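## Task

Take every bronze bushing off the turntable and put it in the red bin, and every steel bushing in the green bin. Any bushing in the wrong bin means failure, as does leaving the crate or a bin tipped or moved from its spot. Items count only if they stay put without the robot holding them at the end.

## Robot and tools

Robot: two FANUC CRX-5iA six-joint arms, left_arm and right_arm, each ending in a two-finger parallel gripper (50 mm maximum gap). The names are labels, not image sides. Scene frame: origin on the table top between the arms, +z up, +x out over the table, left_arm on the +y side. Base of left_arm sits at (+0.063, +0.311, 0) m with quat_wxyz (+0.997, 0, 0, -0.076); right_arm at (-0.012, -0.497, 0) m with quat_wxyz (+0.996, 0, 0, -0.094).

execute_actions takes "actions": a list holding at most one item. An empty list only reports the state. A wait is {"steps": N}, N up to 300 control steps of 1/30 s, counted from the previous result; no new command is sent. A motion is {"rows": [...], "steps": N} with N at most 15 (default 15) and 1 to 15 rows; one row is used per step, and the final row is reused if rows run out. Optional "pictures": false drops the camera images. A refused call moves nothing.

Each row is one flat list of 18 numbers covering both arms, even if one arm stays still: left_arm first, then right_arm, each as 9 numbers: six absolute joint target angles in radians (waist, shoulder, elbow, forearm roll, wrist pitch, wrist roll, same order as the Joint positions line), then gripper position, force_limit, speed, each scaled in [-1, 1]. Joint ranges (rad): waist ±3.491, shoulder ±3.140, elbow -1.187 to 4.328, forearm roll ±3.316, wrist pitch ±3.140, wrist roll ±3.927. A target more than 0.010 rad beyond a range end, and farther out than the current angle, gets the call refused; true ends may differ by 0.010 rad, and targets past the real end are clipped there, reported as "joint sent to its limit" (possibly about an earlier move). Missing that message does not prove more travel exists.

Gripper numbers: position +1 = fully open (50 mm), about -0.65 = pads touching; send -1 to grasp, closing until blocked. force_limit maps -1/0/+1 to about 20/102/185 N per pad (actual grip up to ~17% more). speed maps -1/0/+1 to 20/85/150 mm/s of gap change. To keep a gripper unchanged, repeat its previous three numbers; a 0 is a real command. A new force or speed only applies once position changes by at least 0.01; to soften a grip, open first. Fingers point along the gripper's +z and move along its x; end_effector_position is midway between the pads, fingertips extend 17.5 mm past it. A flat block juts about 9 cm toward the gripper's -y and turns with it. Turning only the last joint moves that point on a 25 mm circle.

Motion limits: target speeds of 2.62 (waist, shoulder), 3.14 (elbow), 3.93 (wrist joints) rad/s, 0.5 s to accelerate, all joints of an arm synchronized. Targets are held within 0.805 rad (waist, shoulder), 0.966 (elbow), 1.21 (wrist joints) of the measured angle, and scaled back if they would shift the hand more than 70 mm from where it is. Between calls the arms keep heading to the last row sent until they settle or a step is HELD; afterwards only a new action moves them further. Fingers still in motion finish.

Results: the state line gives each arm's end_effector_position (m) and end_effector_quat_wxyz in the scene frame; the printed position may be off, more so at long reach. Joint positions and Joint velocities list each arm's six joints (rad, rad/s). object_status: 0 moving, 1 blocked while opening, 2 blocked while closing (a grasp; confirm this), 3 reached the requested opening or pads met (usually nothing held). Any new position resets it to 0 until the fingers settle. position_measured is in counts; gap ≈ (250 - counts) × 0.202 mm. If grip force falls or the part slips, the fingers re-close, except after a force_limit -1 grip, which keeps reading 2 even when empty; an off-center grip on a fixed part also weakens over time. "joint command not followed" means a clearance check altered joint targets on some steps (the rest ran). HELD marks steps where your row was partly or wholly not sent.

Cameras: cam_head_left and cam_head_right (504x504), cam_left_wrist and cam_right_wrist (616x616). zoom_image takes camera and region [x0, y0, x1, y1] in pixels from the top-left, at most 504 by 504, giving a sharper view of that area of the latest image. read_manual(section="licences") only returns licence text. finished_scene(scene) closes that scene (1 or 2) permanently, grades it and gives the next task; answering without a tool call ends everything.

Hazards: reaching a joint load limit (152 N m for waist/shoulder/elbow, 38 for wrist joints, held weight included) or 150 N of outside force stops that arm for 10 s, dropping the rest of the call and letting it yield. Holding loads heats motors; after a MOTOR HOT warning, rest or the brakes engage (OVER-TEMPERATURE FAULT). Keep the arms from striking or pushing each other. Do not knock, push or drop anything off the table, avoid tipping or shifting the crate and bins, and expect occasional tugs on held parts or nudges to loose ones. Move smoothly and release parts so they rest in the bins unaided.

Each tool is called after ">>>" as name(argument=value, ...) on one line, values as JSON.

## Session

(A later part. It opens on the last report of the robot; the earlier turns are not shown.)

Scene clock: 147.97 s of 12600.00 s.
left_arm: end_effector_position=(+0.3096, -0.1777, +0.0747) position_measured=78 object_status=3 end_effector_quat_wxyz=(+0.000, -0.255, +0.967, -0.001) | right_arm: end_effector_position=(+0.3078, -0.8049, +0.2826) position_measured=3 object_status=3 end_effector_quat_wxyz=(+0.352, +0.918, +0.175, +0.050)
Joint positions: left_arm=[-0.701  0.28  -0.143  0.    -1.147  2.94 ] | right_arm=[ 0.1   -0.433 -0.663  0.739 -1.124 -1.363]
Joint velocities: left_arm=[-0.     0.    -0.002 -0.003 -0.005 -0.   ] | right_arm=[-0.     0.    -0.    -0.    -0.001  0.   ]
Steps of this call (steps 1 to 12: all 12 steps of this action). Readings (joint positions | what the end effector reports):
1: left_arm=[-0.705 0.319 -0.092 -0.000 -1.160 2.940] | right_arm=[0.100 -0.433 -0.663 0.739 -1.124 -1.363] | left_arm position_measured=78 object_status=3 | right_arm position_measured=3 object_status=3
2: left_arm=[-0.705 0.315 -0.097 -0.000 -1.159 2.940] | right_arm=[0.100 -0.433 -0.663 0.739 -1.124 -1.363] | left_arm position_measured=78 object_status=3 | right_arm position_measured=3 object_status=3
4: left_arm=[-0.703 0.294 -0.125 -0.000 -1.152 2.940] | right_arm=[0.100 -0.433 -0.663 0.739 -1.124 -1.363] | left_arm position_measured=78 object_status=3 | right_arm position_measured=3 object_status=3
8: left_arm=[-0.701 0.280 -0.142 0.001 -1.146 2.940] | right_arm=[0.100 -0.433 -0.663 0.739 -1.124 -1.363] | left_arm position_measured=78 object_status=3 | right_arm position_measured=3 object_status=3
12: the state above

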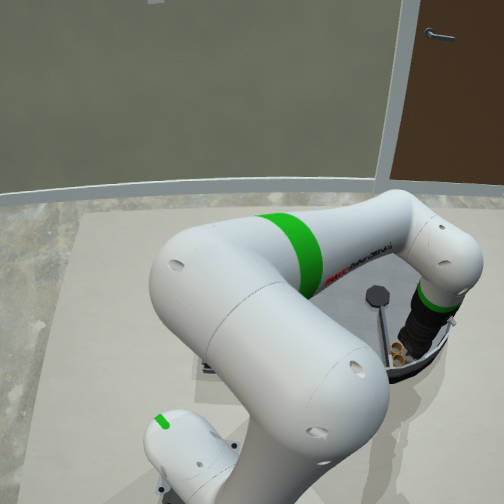

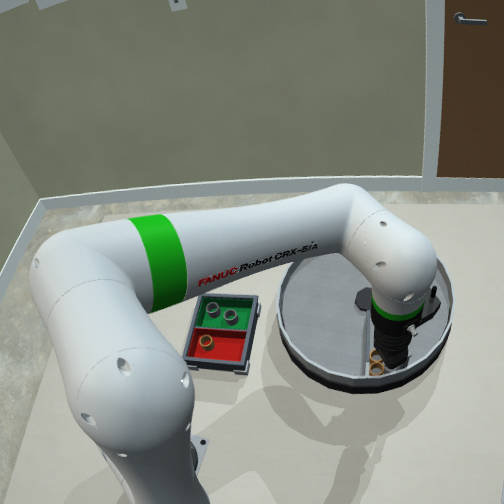

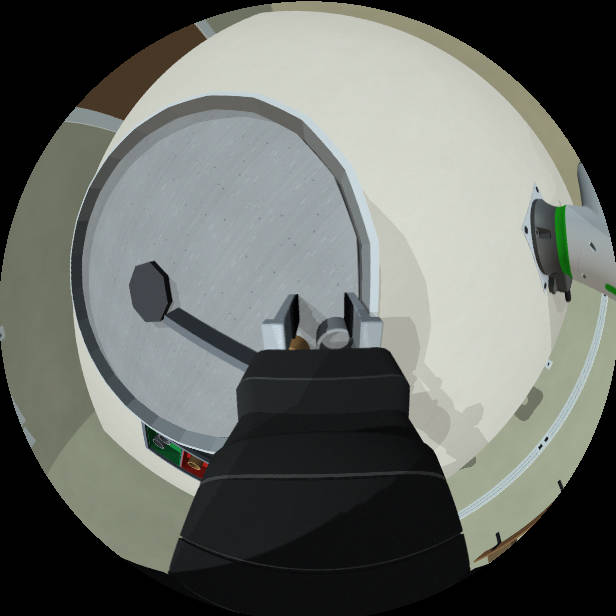

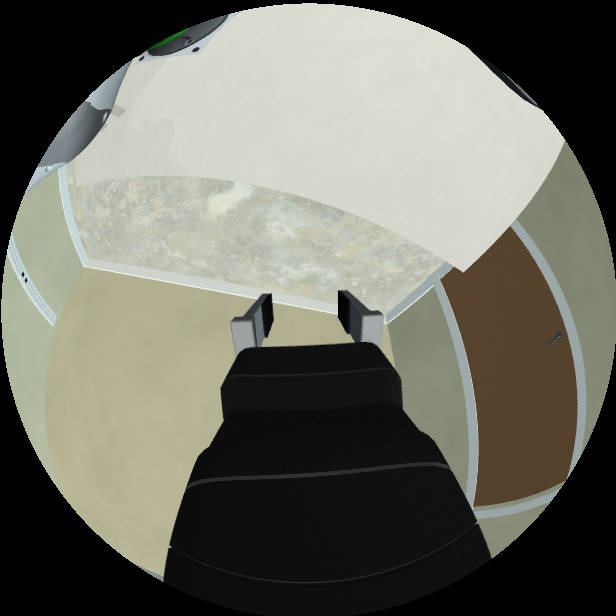

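>>> execute_actions(actions=[{"rows":[[-0.69,0.254,-0.082,0,-1.235,2.94,0.35,-0.5,0,0.1,-0.433,-0.663,0.739,-1.124,-1.363,1,0,0]],"steps":9}], pictures=false)

>>> execute_actions(actions=[{"rows":[[-0.593,0.208,-0.158,0,-1.205,2.316,0.35,-0.5,0,0.1,-0.433,-0.663,0.739,-1.124,-1.363,1,0,0]]}], pictures=false)

>>> execute_actions(actions=[{"steps":10}])

>>> zoom_image(camera="cam_left_wrist", region=[260,240,420,360])

>>> zoom_image(camera="cam_head_right", region=[340,320,420,390])

Scene clock: 156.03 s of 12600.00 s.
left_arm: end_effector_position=(+0.3169, -0.1765, +0.1118) position_measured=100 object_status=3 end_effector_quat_wxyz=(-0.000, -0.260, +0.966, +0.001) | right_arm: end_effector_position=(+0.3078, -0.8049, +0.2826) position_measured=3 object_status=3 end_effector_quat_wxyz=(+0.352, +0.918, +0.175, +0.050)
Joint positions: left_arm=[-0.69   0.254 -0.083 -0.    -1.236  2.94 ] | right_arm=[ 0.1   -0.433 -0.663  0.739 -1.124 -1.363]
Joint velocities: left_arm=[-0.001  0.001  0.006  0.011 -0.     0.   ] | right_arm=[ 0.001  0.    -0.    -0.001  0.    -0.   ]
Steps of this call (steps 1 to 15: the robot went on to your last target; steps 16 to 233: nothing new was sent; steps 234 to 242: all 9 steps of this action). Readings (joint positions | what the end effector reports):
234: left_arm=[-0.701 0.280 -0.143 -0.000 -1.148 2.940] | right_arm=[0.100 -0.433 -0.663 0.739 -1.124 -1.363] | left_arm position_measured=87 object_status=0 | right_arm position_measured=3 object_status=3
235: left_arm=[-0.700 0.279 -0.139 -0.000 -1.153 2.940] | right_arm=[0.100 -0.433 -0.663 0.739 -1.124 -1.363] | left_arm position_measured=97 object_status=0 | right_arm position_measured=3 object_status=3
237: left_arm=[-0.695 0.267 -0.113 -0.000 -1.193 2.940] | right_arm=[0.100 -0.433 -0.663 0.739 -1.124 -1.363] | left_arm position_measured=100 object_status=0 | right_arm position_measured=3 object_status=3
241: left_arm=[-0.690 0.254 -0.083 -0.001 -1.236 2.940] | right_arm=[0.100 -0.433 -0.663 0.739 -1.124 -1.363] | left_arm position_measured=100 object_status=0 | right_arm position_measured=3 object_status=3
242: the state above

Scene clock: 156.53 s of 12600.00 s.
left_arm: end_effector_position=(+0.3312, -0.1417, +0.1045) position_measured=100 object_status=3 end_effector_quat_wxyz=(+0.000, -0.014, +1.000, -0.000) | right_arm: end_effector_position=(+0.3078, -0.8049, +0.2826) position_measured=3 object_status=3 end_effector_quat_wxyz=(+0.352, +0.918, +0.175, +0.050)
Joint positions: left_arm=[-0.598  0.211 -0.154 -0.    -1.206  2.351] | right_arm=[ 0.1   -0.433 -0.663  0.739 -1.124 -1.363]
Joint velocities: left_arm=[ 0.11  -0.054 -0.076  0.     0.02  -0.711] | right_arm=[-0.001 -0.    -0.     0.    -0.    -0.001]
Steps of this call (steps 1 to 15: all 15 steps of this action). Readings (joint positions | what the end effector reports):
1: left_arm=[-0.690 0.254 -0.082 -0.000 -1.236 2.939] | right_arm=[0.100 -0.433 -0.663 0.739 -1.124 -1.363] | left_arm position_measured=100 object_status=3 | right_arm position_measured=3 object_status=3
2: left_arm=[-0.689 0.254 -0.083 -0.000 -1.234 2.933] | right_arm=[0.100 -0.433 -0.663 0.739 -1.124 -1.363] | left_arm position_measured=100 object_status=3 | right_arm position_measured=3 object_status=3
4: left_arm=[-0.683 0.251 -0.090 -0.000 -1.230 2.896] | right_arm=[0.100 -0.433 -0.663 0.739 -1.124 -1.363] | left_arm position_measured=100 object_status=3 | right_arm position_measured=3 object_status=3
8: left_arm=[-0.655 0.237 -0.114 -0.000 -1.218 2.716] | right_arm=[0.100 -0.433 -0.663 0.739 -1.124 -1.363] | left_arm position_measured=100 object_status=3 | right_arm position_measured=3 object_status=3
15: the state above

Scene clock: 156.87 s of 12600.00 s.
left_arm: end_effector_position=(+0.3318, -0.1395, +0.1043) position_measured=100 object_status=3 end_effector_quat_wxyz=(-0.000, +0.000, +1.000, +0.000) | right_arm: end_effector_position=(+0.3078, -0.8049, +0.2826) position_measured=3 object_status=3 end_effector_quat_wxyz=(+0.352, +0.918, +0.175, +0.050)
Joint positions: left_arm=[-0.593  0.208 -0.158 -0.    -1.205  2.316] | right_arm=[ 0.1   -0.433 -0.663  0.739 -1.124 -1.363]
Joint velocities: left_arm=[ 0.     0.001 -0.001 -0.001 -0.002 -0.001] | right_arm=[-0.001 -0.    -0.     0.001  0.001 -0.   ]
Steps of this call (steps 1 to 10: the robot went on to your last target). Readings (joint positions | what the end effector reports):
1: left_arm=[-0.595 0.209 -0.156 -0.000 -1.205 2.331] | right_arm=[0.100 -0.433 -0.663 0.739 -1.124 -1.363] | left_arm position_measured=100 object_status=3 | right_arm position_measured=3 object_status=3
2: left_arm=[-0.594 0.208 -0.158 -0.000 -1.205 2.320] | right_arm=[0.100 -0.433 -0.663 0.739 -1.124 -1.363] | left_arm position_measured=100 object_status=3 | right_arm position_measured=3 object_status=3
4: left_arm=[-0.593 0.208 -0.158 -0.000 -1.205 2.316] | right_arm=[0.100 -0.433 -0.663 0.739 -1.124 -1.363] | left_arm position_measured=100 object_status=3 | right_arm position_measured=3 object_status=3
8: left_arm=[-0.593 0.208 -0.158 -0.000 -1.205 2.316] | right_arm=[0.100 -0.433 -0.663 0.739 -1.124 -1.363] | left_arm position_measured=100 object_status=3 | right_arm position_measured=3 object_status=3
10: the state above

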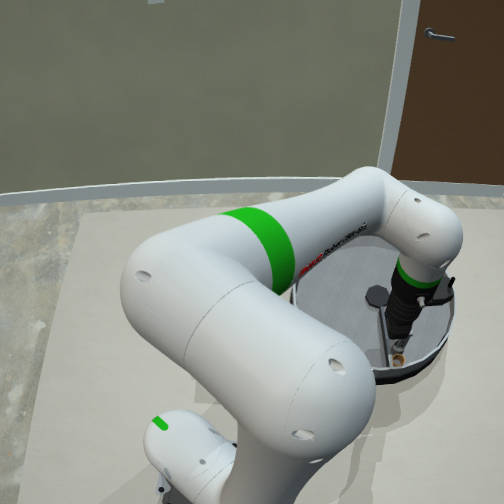

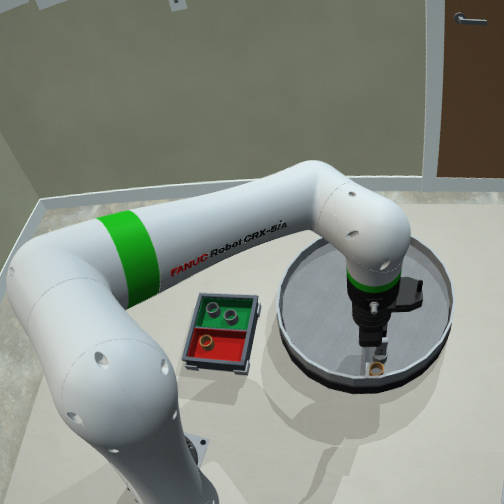

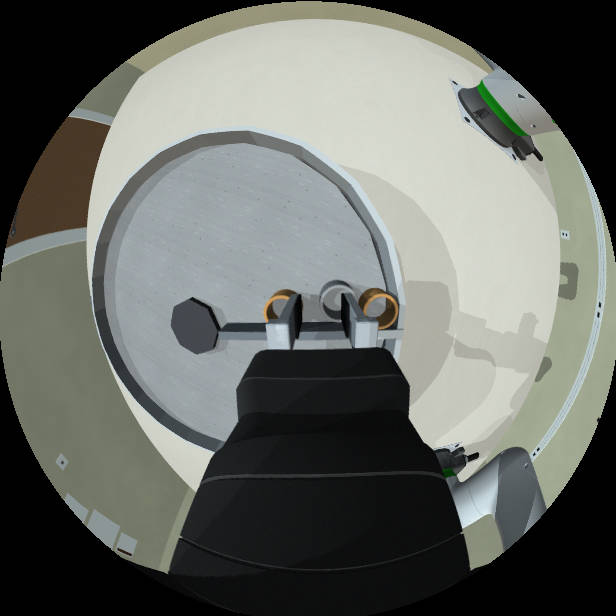

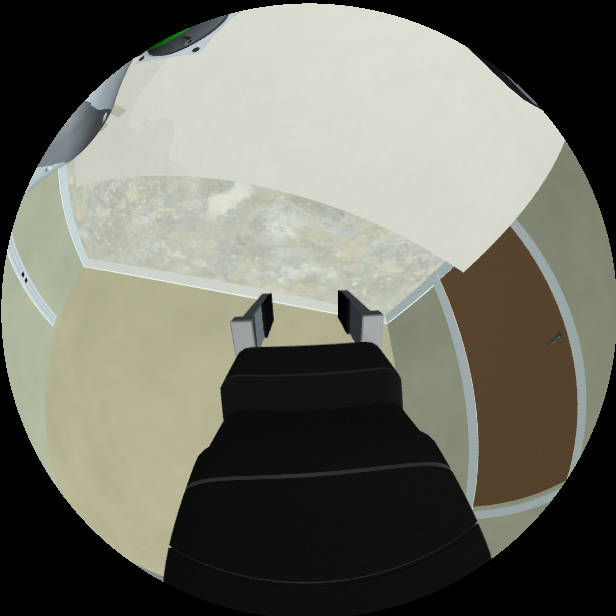

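Region (260, 240, 420, 360) of cam_left_wrist's 616x616 image, scaled by 3.150, with more detail than that image has; it fills the top 378 rows of this view, and the rest is white.

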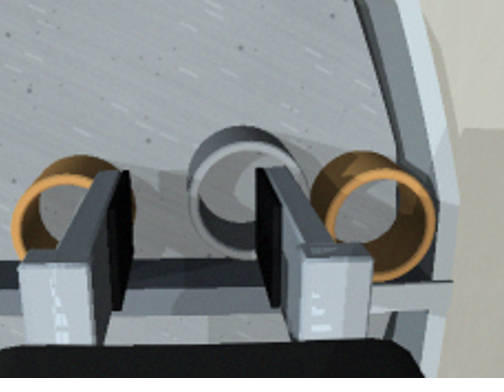

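Region (340, 320, 420, 390) of cam_head_right's 504x504 image, scaled by 6.300, with more detail than that image has; it fills the top 441 rows of this view, and the rest is white.

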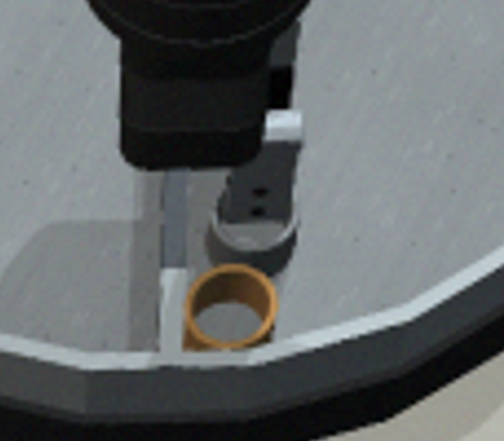

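Things popped; they will likely slide back into a row. Return to the B1 hover.

>>> execute_actions(actions=[{"rows":[[-0.608,0.254,-0.082,0,-1.235,2.85,0.5,-0.5,0,0.1,-0.433,-0.663,0.739,-1.124,-1.363,1,0,0]]}], pictures=false)

>>> execute_actions(actions=[{"steps":120}])

Scene clock: 161.37 s of 12600.00 s.
left_arm: end_effector_position=(+0.3539, -0.1556, +0.1119) position_measured=78 object_status=3 end_effector_quat_wxyz=(-0.000, -0.251, +0.968, +0.000) | right_arm: end_effector_position=(+0.3078, -0.8049, +0.2826) position_measured=3 object_status=3 end_effector_quat_wxyz=(+0.352, +0.918, +0.175, +0.050)
Joint positions: left_arm=[-0.608  0.253 -0.084  0.    -1.234  2.839] | right_arm=[ 0.1   -0.433 -0.663  0.739 -1.124 -1.363]
Joint velocities: left_arm=[-0.011  0.033  0.055 -0.    -0.022  0.385] | right_arm=[ 0.     0.    -0.    -0.    -0.001  0.   ]
Steps of this call (steps 1 to 30: the robot went on to your last target; steps 31 to 120: nothing new was sent; steps 121 to 135: all 15 steps of this action). Readings (joint positions | what the end effector reports):
121: left_arm=[-0.593 0.208 -0.158 0.000 -1.205 2.316] | right_arm=[0.100 -0.433 -0.663 0.739 -1.124 -1.363] | left_arm position_measured=92 object_status=0 | right_arm position_measured=3 object_status=3
122: left_arm=[-0.593 0.208 -0.157 0.000 -1.205 2.322] | right_arm=[0.100 -0.433 -0.663 0.739 -1.124 -1.363] | left_arm position_measured=81 object_status=0 | right_arm position_measured=3 object_status=3
124: left_arm=[-0.594 0.212 -0.152 0.000 -1.207 2.360] | right_arm=[0.100 -0.433 -0.663 0.739 -1.124 -1.363] | left_arm position_measured=78 object_status=0 | right_arm position_measured=3 object_status=3
128: left_arm=[-0.599 0.227 -0.126 0.000 -1.218 2.540] | right_arm=[0.100 -0.433 -0.663 0.739 -1.124 -1.363] | left_arm position_measured=78 object_status=0 | right_arm position_measured=3 object_status=3
135: the state above

Scene clock: 165.37 s of 12600.00 s.
left_arm: end_effector_position=(+0.3544, -0.1559, +0.1121) position_measured=78 object_status=3 end_effector_quat_wxyz=(-0.000, -0.256, +0.967, +0.000) | right_arm: end_effector_position=(+0.3078, -0.8049, +0.2826) position_measured=3 object_status=3 end_effector_quat_wxyz=(+0.352, +0.918, +0.175, +0.050)
Joint positions: left_arm=[-0.608  0.254 -0.082 -0.    -1.235  2.85 ] | right_arm=[ 0.1   -0.433 -0.663  0.739 -1.124 -1.363]
Joint velocities: left_arm=[-0.     0.     0.     0.    -0.001 -0.001] | right_arm=[-0.    -0.     0.    -0.001 -0.001 -0.001]
Steps of this call (steps 1 to 30: the robot went on to your last target; steps 31 to 120: nothing new was sent). Readings (joint positions | what the end effector reports):
1: left_arm=[-0.608 0.254 -0.082 0.000 -1.235 2.848] | right_arm=[0.100 -0.433 -0.663 0.739 -1.124 -1.363] | left_arm position_measured=78 object_status=3 | right_arm position_measured=3 object_status=3
2: left_arm=[-0.608 0.254 -0.082 0.000 -1.235 2.849] | right_arm=[0.100 -0.433 -0.663 0.739 -1.124 -1.363] | left_arm position_measured=78 object_status=3 | right_arm position_measured=3 object_status=3
4: left_arm=[-0.608 0.254 -0.082 0.000 -1.235 2.850] | right_arm=[0.100 -0.433 -0.663 0.739 -1.124 -1.363] | left_arm position_measured=78 object_status=3 | right_arm position_measured=3 object_status=3
8: left_arm=[-0.608 0.254 -0.082 0.000 -1.235 2.850] | right_arm=[0.100 -0.433 -0.663 0.739 -1.124 -1.363] | left_arm position_measured=78 object_status=3 | right_arm position_measured=3 object_status=3
120: the state above
All arms were judged still, so your last target was given up. Only a new action makes them travel on or press farther. Fingers that are still opening or closing keep moving.

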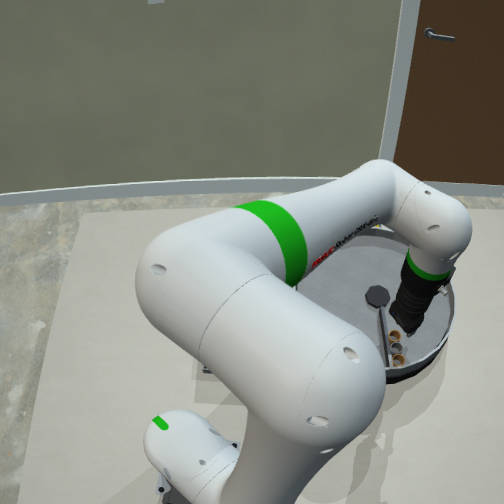

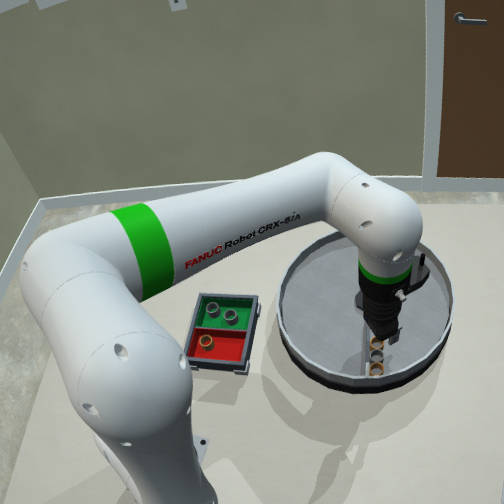

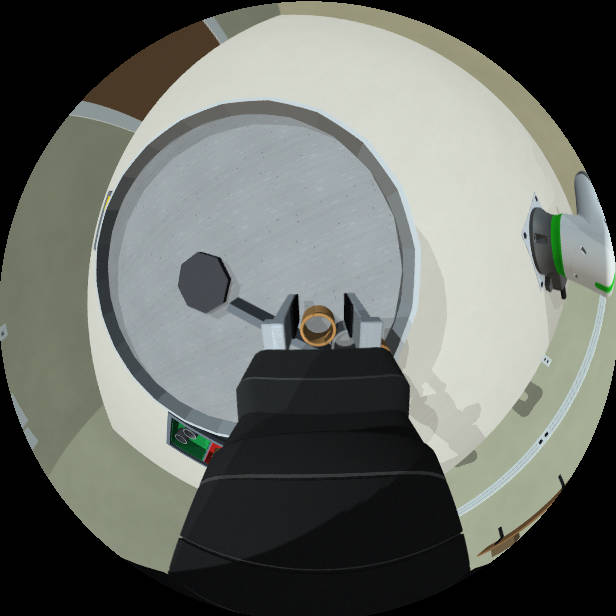

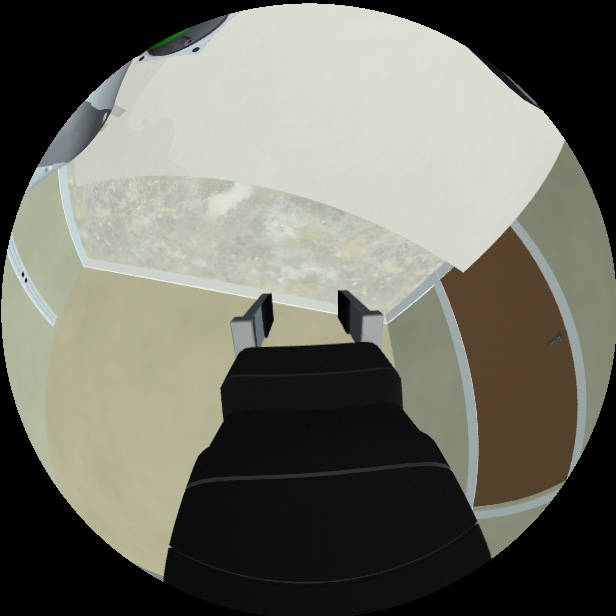

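>>> execute_actions(actions=[{"rows":[[-0.607,0.288,-0.133,0,-1.15,2.85,0.5,-0.5,0,0.1,-0.433,-0.663,0.739,-1.124,-1.363,1,0,0]],"steps":10}], pictures=false)

>>> execute_actions(actions=[{"rows":[[-0.601,0.261,-0.168,0,-1.142,2.85,0.5,-0.5,0,0.1,-0.433,-0.663,0.739,-1.124,-1.363,1,0,0]],"steps":8}], pictures=false)

>>> execute_actions(actions=[{"rows":[[-0.601,0.261,-0.168,0,-1.142,2.85,-1,-0.5,0,0.1,-0.433,-0.663,0.739,-1.124,-1.363,1,0,0]],"steps":10}], pictures=false)

>>> execute_actions(actions=[{"rows":[[-0.601,0.21,-0.04,0,-1.321,2.85,-1,-0.5,0,0.1,-0.433,-0.663,0.739,-1.124,-1.363,1,0,0]],"steps":10}], pictures=false)

>>> execute_actions(actions=[{"rows":[[0.37,-0.348,-0.565,0,-1.354,1.36,-1,-0.5,0,0.1,-0.433,-0.663,0.739,-1.124,-1.363,1,0,0]]}], pictures=false)

>>> execute_actions(actions=[{"steps":25}], pictures=false)

>>> execute_actions(actions=[{"rows":[[0.37,-0.233,-0.746,0,-1.058,1.36,-1,-0.5,0,0.1,-0.433,-0.663,0.739,-1.124,-1.363,1,0,0]]}], pictures=false)

>>> execute_actions(actions=[{"rows":[[0.37,-0.233,-0.746,0,-1.058,1.36,0.5,-0.5,0,0.1,-0.433,-0.663,0.739,-1.124,-1.363,1,0,0]],"steps":8}], pictures=false)

>>> execute_actions(actions=[{"rows":[[0.37,-0.348,-0.565,0,-1.354,1.36,0.5,-0.5,0,0.1,-0.433,-0.663,0.739,-1.124,-1.363,1,0,0]],"steps":12}], pictures=false)

>>> execute_actions(actions=[{"rows":[[-0.651,0.19,-0.065,0,-1.316,2.89,0.5,-0.5,0,0.1,-0.433,-0.663,0.739,-1.124,-1.363,1,0,0]]}], pictures=false)

>>> execute_actions(actions=[{"steps":27}], pictures=false)

>>> execute_actions(actions=[{"rows":[[-0.651,0.252,-0.18,0,-1.139,2.89,0.5,-0.5,0,0.1,-0.433,-0.663,0.739,-1.124,-1.363,1,0,0]],"steps":12}], pictures=false)

>>> execute_actions(actions=[{"rows":[[-0.644,0.225,-0.214,0,-1.132,2.89,0.5,-0.5,0,0.1,-0.433,-0.663,0.739,-1.124,-1.363,1,0,0]],"steps":8}], pictures=false)

>>> execute_actions(actions=[{"rows":[[-0.644,0.225,-0.214,0,-1.132,2.89,-1,-0.5,0,0.1,-0.433,-0.663,0.739,-1.124,-1.363,1,0,0]],"steps":10}], pictures=false)

>>> execute_actions(actions=[{"rows":[[-0.651,0.19,-0.065,0,-1.316,2.89,-1,-0.5,0,0.1,-0.433,-0.663,0.739,-1.124,-1.363,1,0,0]],"steps":11}], pictures=false)

>>> execute_actions(actions=[{"rows":[[0.21,-0.109,-0.378,0,-1.302,1.5,-1,-0.5,0,0.1,-0.433,-0.663,0.739,-1.124,-1.363,1,0,0]]}], pictures=false)

>>> execute_actions(actions=[{"steps":25}])

Scene clock: 184.63 s of 12600.00 s.
left_arm: end_effector_position=(+0.3547, -0.1556, +0.0744) position_measured=78 object_status=3 end_effector_quat_wxyz=(-0.000, -0.257, +0.966, +0.000) | right_arm: end_effector_position=(+0.3078, -0.8049, +0.2826) position_measured=3 object_status=3 end_effector_quat_wxyz=(+0.352, +0.918, +0.175, +0.050)
Joint positions: left_arm=[-0.607  0.288 -0.133 -0.    -1.15   2.85 ] | right_arm=[ 0.1   -0.433 -0.663  0.739 -1.124 -1.363]
Joint velocities: left_arm=[-0.    -0.002 -0.001  0.005  0.001 -0.   ] | right_arm=[ 0.     0.    -0.    -0.    -0.001 -0.001]
Steps of this call (steps 1 to 568: nothing new was sent; steps 569 to 578: all 10 steps of this action). Readings (joint positions | what the end effector reports):
569: left_arm=[-0.608 0.254 -0.082 -0.000 -1.235 2.850] | right_arm=[0.100 -0.433 -0.663 0.739 -1.124 -1.363] | left_arm position_measured=78 object_status=3 | right_arm position_measured=3 object_status=3
570: left_arm=[-0.608 0.256 -0.085 -0.000 -1.229 2.850] | right_arm=[0.100 -0.433 -0.663 0.739 -1.124 -1.363] | left_arm position_measured=78 object_status=3 | right_arm position_measured=3 object_status=3
572: left_arm=[-0.608 0.271 -0.108 -0.000 -1.191 2.850] | right_arm=[0.100 -0.433 -0.663 0.739 -1.124 -1.363] | left_arm position_measured=78 object_status=3 | right_arm position_measured=3 object_status=3
576: left_arm=[-0.607 0.288 -0.133 -0.000 -1.150 2.850] | right_arm=[0.100 -0.433 -0.663 0.739 -1.124 -1.363] | left_arm position_measured=78 object_status=3 | right_arm position_measured=3 object_status=3
578: the state above

Scene clock: 184.90 s of 12600.00 s.
left_arm: end_effector_position=(+0.3488, -0.1456, +0.0743) position_measured=78 object_status=3 end_effector_quat_wxyz=(-0.000, -0.260, +0.966, +0.000) | right_arm: end_effector_position=(+0.3078, -0.8049, +0.2826) position_measured=3 object_status=3 end_effector_quat_wxyz=(+0.352, +0.918, +0.175, +0.050)
Joint positions: left_arm=[-0.601  0.261 -0.168  0.    -1.142  2.85 ] | right_arm=[ 0.1   -0.433 -0.663  0.739 -1.124 -1.363]
Joint velocities: left_arm=[-0.     0.001 -0.    -0.    -0.     0.   ] | right_arm=[0.001 0.    0.    0.002 0.001 0.001]
Steps of this call (steps 1 to 8: all 8 steps of this action). Readings (joint positions | what the end effector reports):
1: left_arm=[-0.607 0.288 -0.133 -0.000 -1.150 2.850] | right_arm=[0.100 -0.433 -0.663 0.739 -1.124 -1.363] | left_arm position_measured=78 object_status=3 | right_arm position_measured=3 object_status=3
2: left_arm=[-0.606 0.284 -0.138 0.000 -1.149 2.850] | right_arm=[0.100 -0.433 -0.663 0.739 -1.124 -1.363] | left_arm position_measured=78 object_status=3 | right_arm position_measured=3 object_status=3
4: left_arm=[-0.602 0.266 -0.161 0.000 -1.143 2.850] | right_arm=[0.100 -0.433 -0.663 0.739 -1.124 -1.363] | left_arm position_measured=78 object_status=3 | right_arm position_measured=3 object_status=3
8: the state above

Scene clock: 185.23 s of 12600.00 s.
left_arm: end_effector_position=(+0.3488, -0.1455, +0.0742) position_measured=97 object_status=2 end_effector_quat_wxyz=(-0.000, -0.260, +0.966, +0.000) | right_arm: end_effector_position=(+0.3078, -0.8049, +0.2826) position_measured=3 object_status=3 end_effector_quat_wxyz=(+0.352, +0.918, +0.175, +0.050)
Joint positions: left_arm=[-0.601  0.261 -0.168  0.    -1.142  2.85 ] | right_arm=[ 0.1   -0.433 -0.663  0.739 -1.124 -1.363]
Joint velocities: left_arm=[-0.001  0.001  0.001  0.    -0.    -0.   ] | right_arm=[ 0.    -0.    -0.    -0.    -0.002  0.   ]
Steps of this call (steps 1 to 10: all 10 steps of this action). Readings (joint positions | what the end effector reports):
1: left_arm=[-0.601 0.261 -0.168 0.000 -1.142 2.850] | right_arm=[0.100 -0.433 -0.663 0.739 -1.124 -1.363] | left_arm position_measured=87 object_status=0 | right_arm position_measured=3 object_status=3
2: left_arm=[-0.601 0.261 -0.168 0.000 -1.142 2.850] | right_arm=[0.100 -0.433 -0.663 0.739 -1.124 -1.363] | left_arm position_measured=97 object_status=0 | right_arm position_measured=3 object_status=3
4: left_arm=[-0.601 0.261 -0.168 0.000 -1.142 2.850] | right_arm=[0.100 -0.433 -0.663 0.739 -1.124 -1.363] | left_arm position_measured=97 object_status=0 | right_arm position_measured=3 object_status=3
8: left_arm=[-0.601 0.261 -0.168 0.000 -1.142 2.850] | right_arm=[0.100 -0.433 -0.663 0.739 -1.124 -1.363] | left_arm position_measured=97 object_status=2 | right_arm position_measured=3 object_status=3
10: the state above

Scene clock: 185.57 s of 12600.00 s.
left_arm: end_effector_position=(+0.3527, -0.1492, +0.1515) position_measured=97 object_status=2 end_effector_quat_wxyz=(+0.000, -0.260, +0.966, -0.000) | right_arm: end_effector_position=(+0.3078, -0.8049, +0.2826) position_measured=3 object_status=3 end_effector_quat_wxyz=(+0.352, +0.918, +0.175, +0.050)
Joint positions: left_arm=[-0.601  0.21  -0.04  -0.    -1.32   2.85 ] | right_arm=[ 0.1   -0.433 -0.663  0.739 -1.124 -1.363]
Joint velocities: left_arm=[-0.002 -0.004  0.021  0.    -0.037 -0.   ] | right_arm=[ 0.    -0.     0.    -0.001 -0.    -0.002]
Steps of this call (steps 1 to 10: all 10 steps of this action). Readings (joint positions | what the end effector reports):
1: left_arm=[-0.601 0.261 -0.168 0.000 -1.142 2.850] | right_arm=[0.100 -0.433 -0.663 0.739 -1.124 -1.363] | left_arm position_measured=97 object_status=2 | right_arm position_measured=3 object_status=3
2: left_arm=[-0.601 0.259 -0.164 -0.000 -1.148 2.850] | right_arm=[0.100 -0.433 -0.663 0.739 -1.124 -1.363] | left_arm position_measured=97 object_status=2 | right_arm position_measured=3 object_status=3
4: left_arm=[-0.601 0.249 -0.137 -0.000 -1.186 2.850] | right_arm=[0.100 -0.433 -0.663 0.739 -1.124 -1.363] | left_arm position_measured=97 object_status=2 | right_arm position_measured=3 object_status=3
8: left_arm=[-0.601 0.214 -0.052 -0.000 -1.304 2.850] | right_arm=[0.100 -0.433 -0.663 0.739 -1.124 -1.363] | left_arm position_measured=97 object_status=2 | right_arm position_measured=3 object_status=3
10: the state above

Scene clock: 186.07 s of 12600.00 s.
left_arm: end_effector_position=(+0.4043, +0.0109, +0.1656) position_measured=97 object_status=2 end_effector_quat_wxyz=(-0.000, -0.168, +0.986, +0.000) | right_arm: end_effector_position=(+0.3078, -0.8049, +0.2826) position_measured=3 object_status=3 end_effector_quat_wxyz=(+0.352, +0.918, +0.175, +0.050)
Joint positions: left_arm=[-0.235 -0.012 -0.25  -0.    -1.334  2.295] | right_arm=[ 0.1   -0.433 -0.663  0.739 -1.124 -1.363]
Joint velocities: left_arm=[ 0.986 -0.55  -0.514 -0.    -0.033 -1.517] | right_arm=[-0.    -0.     0.     0.001  0.002 -0.001]
Steps of this call (steps 1 to 15: all 15 steps of this action). Readings (joint positions | what the end effector reports):
1: left_arm=[-0.601 0.210 -0.040 -0.000 -1.321 2.850] | right_arm=[0.100 -0.433 -0.663 0.739 -1.124 -1.363] | left_arm position_measured=97 object_status=2 | right_arm position_measured=3 object_status=3
2: left_arm=[-0.597 0.207 -0.043 -0.000 -1.321 2.844] | right_arm=[0.100 -0.433 -0.663 0.739 -1.124 -1.363] | left_arm position_measured=97 object_status=2 | right_arm position_measured=3 object_status=3
4: left_arm=[-0.572 0.190 -0.060 -0.000 -1.322 2.806] | right_arm=[0.100 -0.433 -0.663 0.739 -1.124 -1.363] | left_arm position_measured=97 object_status=2 | right_arm position_measured=3 object_status=3
8: left_arm=[-0.461 0.116 -0.130 -0.000 -1.326 2.640] | right_arm=[0.100 -0.433 -0.663 0.739 -1.124 -1.363] | left_arm position_measured=97 object_status=2 | right_arm position_measured=3 object_status=3
15: the state above

Scene clock: 186.90 s of 12600.00 s.
left_arm: end_effector_position=(+0.3646, +0.2192, +0.1498) position_measured=97 object_status=2 end_effector_quat_wxyz=(-0.000, -0.003, +1.000, -0.000) | right_arm: end_effector_position=(+0.3078, -0.8049, +0.2826) position_measured=3 object_status=3 end_effector_quat_wxyz=(+0.352, +0.918, +0.175, +0.050)
Joint positions: left_arm=[ 0.37  -0.348 -0.565 -0.    -1.354  1.36 ] | right_arm=[ 0.1   -0.433 -0.663  0.739 -1.124 -1.363]
Joint velocities: left_arm=[ 0.001 -0.002 -0.001  0.    -0.001 -0.001] | right_arm=[ 0.001  0.     0.    -0.001 -0.    -0.001]
Steps of this call (steps 1 to 25: the robot went on to your last target). Readings (joint positions | what the end effector reports):
1: left_arm=[-0.201 -0.030 -0.267 -0.000 -1.335 2.243] | right_arm=[0.100 -0.433 -0.663 0.739 -1.124 -1.363] | left_arm position_measured=97 object_status=2 | right_arm position_measured=3 object_status=3
2: left_arm=[-0.167 -0.049 -0.285 -0.000 -1.336 2.191] | right_arm=[0.100 -0.433 -0.663 0.739 -1.124 -1.363] | left_arm position_measured=97 object_status=2 | right_arm position_measured=3 object_status=3
4: left_arm=[-0.098 -0.087 -0.321 -0.000 -1.338 2.084] | right_arm=[0.100 -0.433 -0.663 0.739 -1.124 -1.363] | left_arm position_measured=97 object_status=2 | right_arm position_measured=3 object_status=3
8: left_arm=[0.045 -0.167 -0.395 -0.000 -1.343 1.863] | right_arm=[0.100 -0.433 -0.663 0.739 -1.124 -1.363] | left_arm position_measured=97 object_status=2 | right_arm position_measured=3 object_status=3
25: the state above

Scene clock: 187.40 s of 12600.00 s.
left_arm: end_effector_position=(+0.3646, +0.2193, +0.0450) position_measured=97 object_status=2 end_effector_quat_wxyz=(+0.000, -0.003, +1.000, +0.000) | right_arm: end_effector_position=(+0.3078, -0.8049, +0.2826) position_measured=3 object_status=3 end_effector_quat_wxyz=(+0.352, +0.918, +0.175, +0.050)
Joint positions: left_arm=[ 0.37  -0.233 -0.746  0.    -1.058  1.36 ] | right_arm=[ 0.1   -0.433 -0.663  0.739 -1.124 -1.363]
Joint velocities: left_arm=[ 0.     0.     0.    -0.     0.003  0.   ] | right_arm=[ 0.    -0.    -0.    -0.001 -0.001 -0.001]
Steps of this call (steps 1 to 15: all 15 steps of this action). Readings (joint positions | what the end effector reports):
1: left_arm=[0.370 -0.348 -0.565 -0.000 -1.354 1.360] | right_arm=[0.100 -0.433 -0.663 0.739 -1.124 -1.363] | left_arm position_measured=97 object_status=2 | right_arm position_measured=3 object_status=3
2: left_arm=[0.370 -0.346 -0.569 0.000 -1.348 1.360] | right_arm=[0.100 -0.433 -0.663 0.739 -1.124 -1.363] | left_arm position_measured=97 object_status=2 | right_arm position_measured=3 object_status=3
4: left_arm=[0.370 -0.331 -0.592 0.000 -1.310 1.360] | right_arm=[0.100 -0.433 -0.663 0.739 -1.124 -1.363] | left_arm position_measured=97 object_status=2 | right_arm position_measured=3 object_status=3
8: left_arm=[0.370 -0.269 -0.689 0.000 -1.152 1.360] | right_arm=[0.100 -0.433 -0.663 0.739 -1.124 -1.363] | left_arm position_measured=97 object_status=2 | right_arm position_measured=3 object_status=3
15: the state above

Scene clock: 187.67 s of 12600.00 s.
left_arm: end_effector_position=(+0.3645, +0.2192, +0.0449) position_measured=78 object_status=0 end_effector_quat_wxyz=(-0.000, -0.003, +1.000, -0.000) | right_arm: end_effector_position=(+0.3078, -0.8049, +0.2826) position_measured=3 object_status=3 end_effector_quat_wxyz=(+0.352, +0.918, +0.175, +0.050)
Joint positions: left_arm=[ 0.37  -0.233 -0.746  0.    -1.058  1.36 ] | right_arm=[ 0.1   -0.433 -0.663  0.739 -1.124 -1.363]
Joint velocities: left_arm=[ 0.     0.001 -0.     0.     0.     0.   ] | right_arm=[-0.002  0.     0.     0.     0.001 -0.   ]
Steps of this call (steps 1 to 8: all 8 steps of this action). Readings (joint positions | what the end effector reports):
1: left_arm=[0.370 -0.233 -0.746 0.000 -1.058 1.360] | right_arm=[0.100 -0.433 -0.663 0.739 -1.124 -1.363] | left_arm position_measured=88 object_status=0 | right_arm position_measured=3 object_status=3
2: left_arm=[0.370 -0.233 -0.746 0.000 -1.058 1.360] | right_arm=[0.100 -0.433 -0.663 0.739 -1.124 -1.363] | left_arm position_measured=80 object_status=0 | right_arm position_measured=3 object_status=3
4: left_arm=[0.370 -0.233 -0.746 0.000 -1.058 1.360] | right_arm=[0.100 -0.433 -0.663 0.739 -1.124 -1.363] | left_arm position_measured=78 object_status=0 | right_arm position_measured=3 object_status=3
8: the state above

Scene clock: 188.07 s of 12600.00 s.
left_arm: end_effector_position=(+0.3649, +0.2193, +0.1488) position_measured=78 object_status=3 end_effector_quat_wxyz=(+0.000, -0.003, +1.000, +0.000) | right_arm: end_effector_position=(+0.3078, -0.8049, +0.2826) position_measured=3 object_status=3 end_effector_quat_wxyz=(+0.352, +0.918, +0.175, +0.050)
Joint positions: left_arm=[ 0.37  -0.347 -0.567 -0.    -1.351  1.36 ] | right_arm=[ 0.1   -0.433 -0.663  0.739 -1.124 -1.363]
Joint velocities: left_arm=[-0.    -0.066  0.106  0.001 -0.172  0.001] | right_arm=[ 0.001 -0.     0.     0.    -0.     0.001]
Steps of this call (steps 1 to 12: all 12 steps of this action). Readings (joint positions | what the end effector reports):
1: left_arm=[0.370 -0.233 -0.746 0.000 -1.058 1.360] | right_arm=[0.100 -0.433 -0.663 0.739 -1.124 -1.363] | left_arm position_measured=78 object_status=0 | right_arm position_measured=3 object_status=3
2: left_arm=[0.370 -0.235 -0.743 -0.000 -1.064 1.360] | right_arm=[0.100 -0.433 -0.663 0.739 -1.124 -1.363] | left_arm position_measured=78 object_status=0 | right_arm position_measured=3 object_status=3
4: left_arm=[0.370 -0.250 -0.719 -0.000 -1.102 1.360] | right_arm=[0.100 -0.433 -0.663 0.739 -1.124 -1.363] | left_arm position_measured=78 object_status=3 | right_arm position_measured=3 object_status=3
8: left_arm=[0.370 -0.311 -0.623 -0.000 -1.259 1.360] | right_arm=[0.100 -0.433 -0.663 0.739 -1.124 -1.363] | left_arm position_measured=78 object_status=3 | right_arm position_measured=3 object_status=3
12: the state above

Scene clock: 188.57 s of 12600.00 s.
left_arm: end_effector_position=(+0.4083, +0.0891, +0.1643) position_measured=78 object_status=3 end_effector_quat_wxyz=(+0.000, -0.104, +0.995, -0.000) | right_arm: end_effector_position=(+0.3078, -0.8049, +0.2826) position_measured=3 object_status=3 end_effector_quat_wxyz=(+0.352, +0.918, +0.175, +0.050)
Joint positions: left_arm=[-0.036 -0.116 -0.35  -0.    -1.335  1.969] | right_arm=[ 0.1   -0.433 -0.663  0.739 -1.124 -1.363]
Joint velocities: left_arm=[-1.052  0.524  0.488  0.     0.033  1.564] | right_arm=[-0.     0.     0.    -0.001 -0.     0.   ]
Steps of this call (steps 1 to 15: all 15 steps of this action). Readings (joint positions | what the end effector reports):
1: left_arm=[0.370 -0.348 -0.565 -0.000 -1.353 1.360] | right_arm=[0.100 -0.433 -0.663 0.739 -1.124 -1.363] | left_arm position_measured=78 object_status=3 | right_arm position_measured=3 object_status=3
2: left_arm=[0.366 -0.345 -0.563 -0.000 -1.353 1.366] | right_arm=[0.100 -0.433 -0.663 0.739 -1.124 -1.363] | left_arm position_measured=78 object_status=3 | right_arm position_measured=3 object_status=3
4: left_arm=[0.341 -0.327 -0.547 -0.000 -1.350 1.404] | right_arm=[0.100 -0.433 -0.663 0.739 -1.124 -1.363] | left_arm position_measured=78 object_status=3 | right_arm position_measured=3 object_status=3
8: left_arm=[0.222 -0.250 -0.475 -0.000 -1.344 1.583] | right_arm=[0.100 -0.433 -0.663 0.739 -1.124 -1.363] | left_arm position_measured=78 object_status=3 | right_arm position_measured=3 object_status=3
15: the state above

Scene clock: 189.47 s of 12600.00 s.
left_arm: end_effector_position=(+0.3242, -0.1563, +0.1512) position_measured=78 object_status=3 end_effector_quat_wxyz=(-0.000, -0.255, +0.967, +0.000) | right_arm: end_effector_position=(+0.3078, -0.8049, +0.2826) position_measured=3 object_status=3 end_effector_quat_wxyz=(+0.352, +0.918, +0.175, +0.050)
Joint positions: left_arm=[-0.651  0.19  -0.065  0.    -1.316  2.89 ] | right_arm=[ 0.1   -0.433 -0.663  0.739 -1.124 -1.363]
Joint velocities: left_arm=[-0.001 -0.     0.     0.     0.     0.001] | right_arm=[ 0.002 -0.     0.     0.001  0.    -0.001]
Steps of this call (steps 1 to 27: the robot went on to your last target). Readings (joint positions | what the end effector reports):
1: left_arm=[-0.071 -0.098 -0.334 -0.000 -1.334 2.021] | right_arm=[0.100 -0.433 -0.663 0.739 -1.124 -1.363] | left_arm position_measured=78 object_status=3 | right_arm position_measured=3 object_status=3
2: left_arm=[-0.106 -0.081 -0.318 -0.000 -1.333 2.074] | right_arm=[0.100 -0.433 -0.663 0.739 -1.124 -1.363] | left_arm position_measured=78 object_status=3 | right_arm position_measured=3 object_status=3
4: left_arm=[-0.175 -0.047 -0.286 -0.000 -1.331 2.177] | right_arm=[0.100 -0.433 -0.663 0.739 -1.124 -1.363] | left_arm position_measured=78 object_status=3 | right_arm position_measured=3 object_status=3
8: left_arm=[-0.310 0.020 -0.223 -0.000 -1.327 2.378] | right_arm=[0.100 -0.433 -0.663 0.739 -1.124 -1.363] | left_arm position_measured=78 object_status=3 | right_arm position_measured=3 object_status=3
27: the state above

Scene clock: 189.87 s of 12600.00 s.
left_arm: end_effector_position=(+0.3237, -0.1558, +0.0741) position_measured=78 object_status=3 end_effector_quat_wxyz=(+0.000, -0.255, +0.967, +0.000) | right_arm: end_effector_position=(+0.3078, -0.8049, +0.2826) position_measured=3 object_status=3 end_effector_quat_wxyz=(+0.352, +0.918, +0.175, +0.050)
Joint positions: left_arm=[-0.651  0.252 -0.18  -0.    -1.139  2.89 ] | right_arm=[ 0.1   -0.433 -0.663  0.739 -1.124 -1.363]
Joint velocities: left_arm=[-0.     0.    -0.    -0.     0.002 -0.   ] | right_arm=[-0.     0.    -0.     0.001 -0.    -0.001]
Steps of this call (steps 1 to 12: all 12 steps of this action). Readings (joint positions | what the end effector reports):
1: left_arm=[-0.651 0.190 -0.065 0.000 -1.315 2.890] | right_arm=[0.100 -0.433 -0.663 0.739 -1.124 -1.363] | left_arm position_measured=78 object_status=3 | right_arm position_measured=3 object_status=3
2: left_arm=[-0.651 0.192 -0.069 0.000 -1.309 2.890] | right_arm=[0.100 -0.433 -0.663 0.739 -1.124 -1.363] | left_arm position_measured=78 object_status=3 | right_arm position_measured=3 object_status=3
4: left_arm=[-0.651 0.205 -0.093 0.000 -1.272 2.890] | right_arm=[0.100 -0.433 -0.663 0.739 -1.124 -1.363] | left_arm position_measured=78 object_status=3 | right_arm position_measured=3 object_status=3
8: left_arm=[-0.651 0.247 -0.170 -0.000 -1.155 2.890] | right_arm=[0.100 -0.433 -0.663 0.739 -1.124 -1.363] | left_arm position_measured=78 object_status=3 | right_arm position_measured=3 object_status=3
12: the state above

Scene clock: 190.13 s of 12600.00 s.
left_arm: end_effector_position=(+0.3184, -0.1454, +0.0739) position_measured=78 object_status=3 end_effector_quat_wxyz=(-0.000, -0.258, +0.966, +0.000) | right_arm: end_effector_position=(+0.3078, -0.8049, +0.2826) position_measured=3 object_status=3 end_effector_quat_wxyz=(+0.352, +0.918, +0.175, +0.050)
Joint positions: left_arm=[-0.644  0.225 -0.214 -0.    -1.132  2.89 ] | right_arm=[ 0.1   -0.433 -0.663  0.739 -1.124 -1.363]
Joint velocities: left_arm=[ 0.     0.    -0.     0.001 -0.    -0.001] | right_arm=[-0.     0.     0.     0.001  0.001 -0.002]
Steps of this call (steps 1 to 8: all 8 steps of this action). Readings (joint positions | what the end effector reports):
1: left_arm=[-0.651 0.252 -0.180 -0.000 -1.139 2.890] | right_arm=[0.100 -0.433 -0.663 0.739 -1.124 -1.363] | left_arm position_measured=78 object_status=3 | right_arm position_measured=3 object_status=3
2: left_arm=[-0.650 0.248 -0.185 -0.000 -1.138 2.890] | right_arm=[0.100 -0.433 -0.663 0.739 -1.124 -1.363] | left_arm position_measured=78 object_status=3 | right_arm position_measured=3 object_status=3
4: left_arm=[-0.646 0.230 -0.208 -0.000 -1.133 2.890] | right_arm=[0.100 -0.433 -0.663 0.739 -1.124 -1.363] | left_arm position_measured=78 object_status=3 | right_arm position_measured=3 object_status=3
8: the state above

Scene clock: 190.47 s of 12600.00 s.
left_arm: end_effector_position=(+0.3185, -0.1454, +0.0739) position_measured=97 object_status=2 end_effector_quat_wxyz=(-0.000, -0.258, +0.966, +0.000) | right_arm: end_effector_position=(+0.3078, -0.8049, +0.2826) position_measured=3 object_status=3 end_effector_quat_wxyz=(+0.352, +0.918, +0.175, +0.050)
Joint positions: left_arm=[-0.644  0.225 -0.214  0.    -1.132  2.89 ] | right_arm=[ 0.1   -0.433 -0.663  0.739 -1.124 -1.363]
Joint velocities: left_arm=[-0.     0.    -0.     0.     0.     0.001] | right_arm=[ 0.     0.     0.     0.    -0.    -0.001]
Steps of this call (steps 1 to 10: all 10 steps of this action). Readings (joint positions | what the end effector reports):
1: left_arm=[-0.644 0.225 -0.214 -0.000 -1.132 2.890] | right_arm=[0.100 -0.433 -0.663 0.739 -1.124 -1.363] | left_arm position_measured=87 object_status=0 | right_arm position_measured=3 object_status=3
2: left_arm=[-0.644 0.225 -0.214 0.000 -1.132 2.890] | right_arm=[0.100 -0.433 -0.663 0.739 -1.124 -1.363] | left_arm position_measured=97 object_status=0 | right_arm position_measured=3 object_status=3
4: left_arm=[-0.644 0.225 -0.214 0.000 -1.132 2.890] | right_arm=[0.100 -0.433 -0.663 0.739 -1.124 -1.363] | left_arm position_measured=97 object_status=0 | right_arm position_measured=3 object_status=3
8: left_arm=[-0.644 0.225 -0.214 0.000 -1.132 2.890] | right_arm=[0.100 -0.433 -0.663 0.739 -1.124 -1.363] | left_arm position_measured=97 object_status=2 | right_arm position_measured=3 object_status=3
10: the state above

Scene clock: 190.83 s of 12600.00 s.
left_arm: end_effector_position=(+0.3242, -0.1564, +0.1511) position_measured=97 object_status=2 end_effector_quat_wxyz=(-0.000, -0.255, +0.967, +0.000) | right_arm: end_effector_position=(+0.3078, -0.8049, +0.2826) position_measured=3 object_status=3 end_effector_quat_wxyz=(+0.352, +0.918, +0.175, +0.050)
Joint positions: left_arm=[-0.651  0.19  -0.065  0.    -1.316  2.89 ] | right_arm=[ 0.1   -0.433 -0.663  0.739 -1.124 -1.363]
Joint velocities: left_arm=[-0.001  0.004 -0.    -0.003 -0.009 -0.   ] | right_arm=[-0.001  0.     0.    -0.001 -0.001  0.001]
Steps of this call (steps 1 to 11: all 11 steps of this action). Readings (joint positions | what the end effector reports):
1: left_arm=[-0.644 0.225 -0.214 0.000 -1.132 2.890] | right_arm=[0.100 -0.433 -0.663 0.739 -1.124 -1.363] | left_arm position_measured=97 object_status=2 | right_arm position_measured=3 object_status=3
2: left_arm=[-0.644 0.224 -0.209 0.000 -1.139 2.890] | right_arm=[0.100 -0.433 -0.663 0.739 -1.124 -1.363] | left_arm position_measured=97 object_status=2 | right_arm position_measured=3 object_status=3
4: left_arm=[-0.645 0.217 -0.179 0.000 -1.176 2.890] | right_arm=[0.100 -0.433 -0.663 0.739 -1.124 -1.363] | left_arm position_measured=97 object_status=2 | right_arm position_measured=3 object_status=3
8: left_arm=[-0.650 0.193 -0.081 0.000 -1.296 2.890] | right_arm=[0.100 -0.433 -0.663 0.739 -1.124 -1.363] | left_arm position_measured=97 object_status=2 | right_arm position_measured=3 object_status=3
11: the state above

Scene clock: 191.33 s of 12600.00 s.
left_arm: end_effector_position=(+0.4129, -0.0195, +0.1546) position_measured=97 object_status=2 end_effector_quat_wxyz=(-0.001, -0.152, +0.988, +0.000) | right_arm: end_effector_position=(+0.3078, -0.8049, +0.2826) position_measured=3 object_status=3 end_effector_quat_wxyz=(+0.352, +0.918, +0.175, +0.050)
Joint positions: left_arm=[-0.291  0.064 -0.199 -0.    -1.31   2.32 ] | right_arm=[ 0.1   -0.433 -0.663  0.739 -1.124 -1.363]
Joint velocities: left_arm=[ 0.943 -0.327 -0.337 -0.001  0.015 -1.538] | right_arm=[-0.    -0.    -0.    -0.001 -0.001  0.002]
Steps of this call (steps 1 to 15: all 15 steps of this action). Readings (joint positions | what the end effector reports):
1: left_arm=[-0.651 0.190 -0.065 0.000 -1.316 2.890] | right_arm=[0.100 -0.433 -0.663 0.739 -1.124 -1.363] | left_arm position_measured=97 object_status=2 | right_arm position_measured=3 object_status=3
2: left_arm=[-0.647 0.189 -0.067 0.000 -1.316 2.884] | right_arm=[0.100 -0.433 -0.663 0.739 -1.124 -1.363] | left_arm position_measured=97 object_status=2 | right_arm position_measured=3 object_status=3
4: left_arm=[-0.622 0.179 -0.078 0.000 -1.315 2.846] | right_arm=[0.100 -0.433 -0.663 0.739 -1.124 -1.363] | left_arm position_measured=97 object_status=2 | right_arm position_measured=3 object_status=3
8: left_arm=[-0.510 0.139 -0.120 -0.000 -1.313 2.678] | right_arm=[0.100 -0.433 -0.663 0.739 -1.124 -1.363] | left_arm position_measured=97 object_status=2 | right_arm position_measured=3 object_status=3
15: the state above

Scene clock: 192.17 s of 12600.00 s.
left_arm: end_effector_position=(+0.4393, +0.1772, +0.1503) position_measured=97 object_status=2 end_effector_quat_wxyz=(-0.000, +0.007, +1.000, +0.000) | right_arm: end_effector_position=(+0.3078, -0.8049, +0.2826) position_measured=3 object_status=3 end_effector_quat_wxyz=(+0.352, +0.918, +0.175, +0.050)
Joint positions: left_arm=[ 0.21  -0.109 -0.378 -0.    -1.302  1.5  ] | right_arm=[ 0.1   -0.433 -0.663  0.739 -1.124 -1.363]
Joint velocities: left_arm=[ 0.002 -0.001  0.    -0.     0.001 -0.001] | right_arm=[ 0.002 -0.     0.     0.001 -0.     0.001]
Steps of this call (steps 1 to 25: the robot went on to your last target). Readings (joint positions | what the end effector reports):
1: left_arm=[-0.259 0.053 -0.210 -0.000 -1.309 2.267] | right_arm=[0.100 -0.433 -0.663 0.739 -1.124 -1.363] | left_arm position_measured=97 object_status=2 | right_arm position_measured=3 object_status=3
2: left_arm=[-0.226 0.041 -0.222 -0.000 -1.309 2.215] | right_arm=[0.100 -0.433 -0.663 0.739 -1.124 -1.363] | left_arm position_measured=97 object_status=2 | right_arm position_measured=3 object_status=3
4: left_arm=[-0.161 0.019 -0.245 -0.000 -1.308 2.108] | right_arm=[0.100 -0.433 -0.663 0.739 -1.124 -1.363] | left_arm position_measured=97 object_status=2 | right_arm position_measured=3 object_status=3
8: left_arm=[-0.029 -0.027 -0.292 -0.000 -1.306 1.891] | right_arm=[0.100 -0.433 -0.663 0.739 -1.124 -1.363] | left_arm position_measured=97 object_status=2 | right_arm position_measured=3 object_status=3
25: the state above

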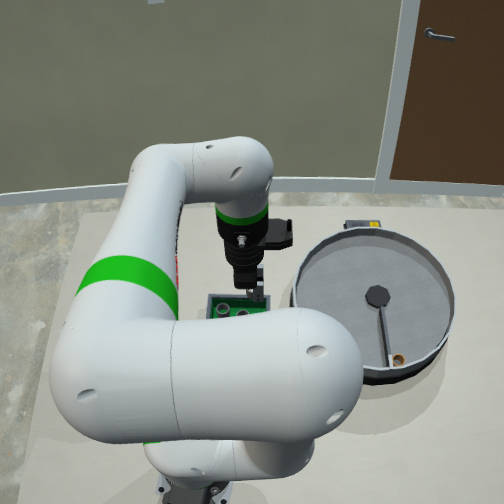

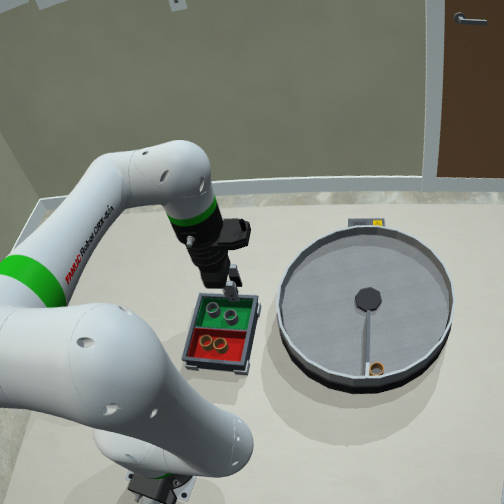

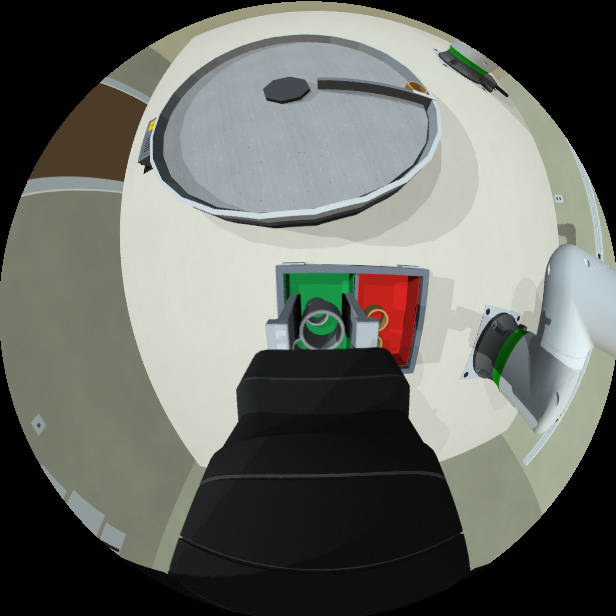

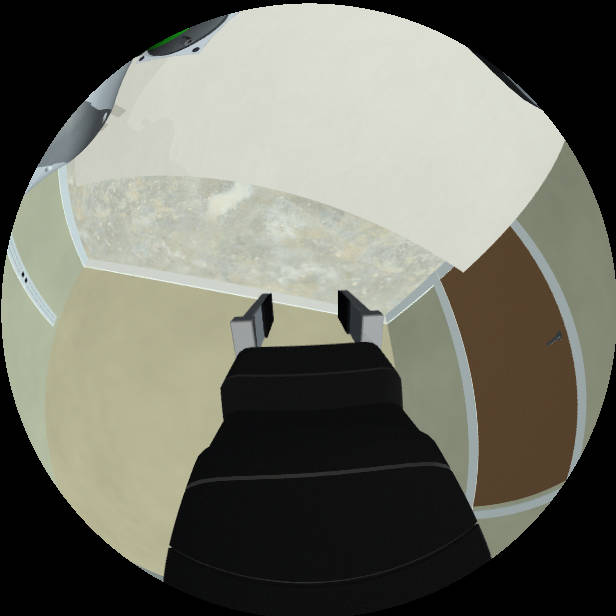

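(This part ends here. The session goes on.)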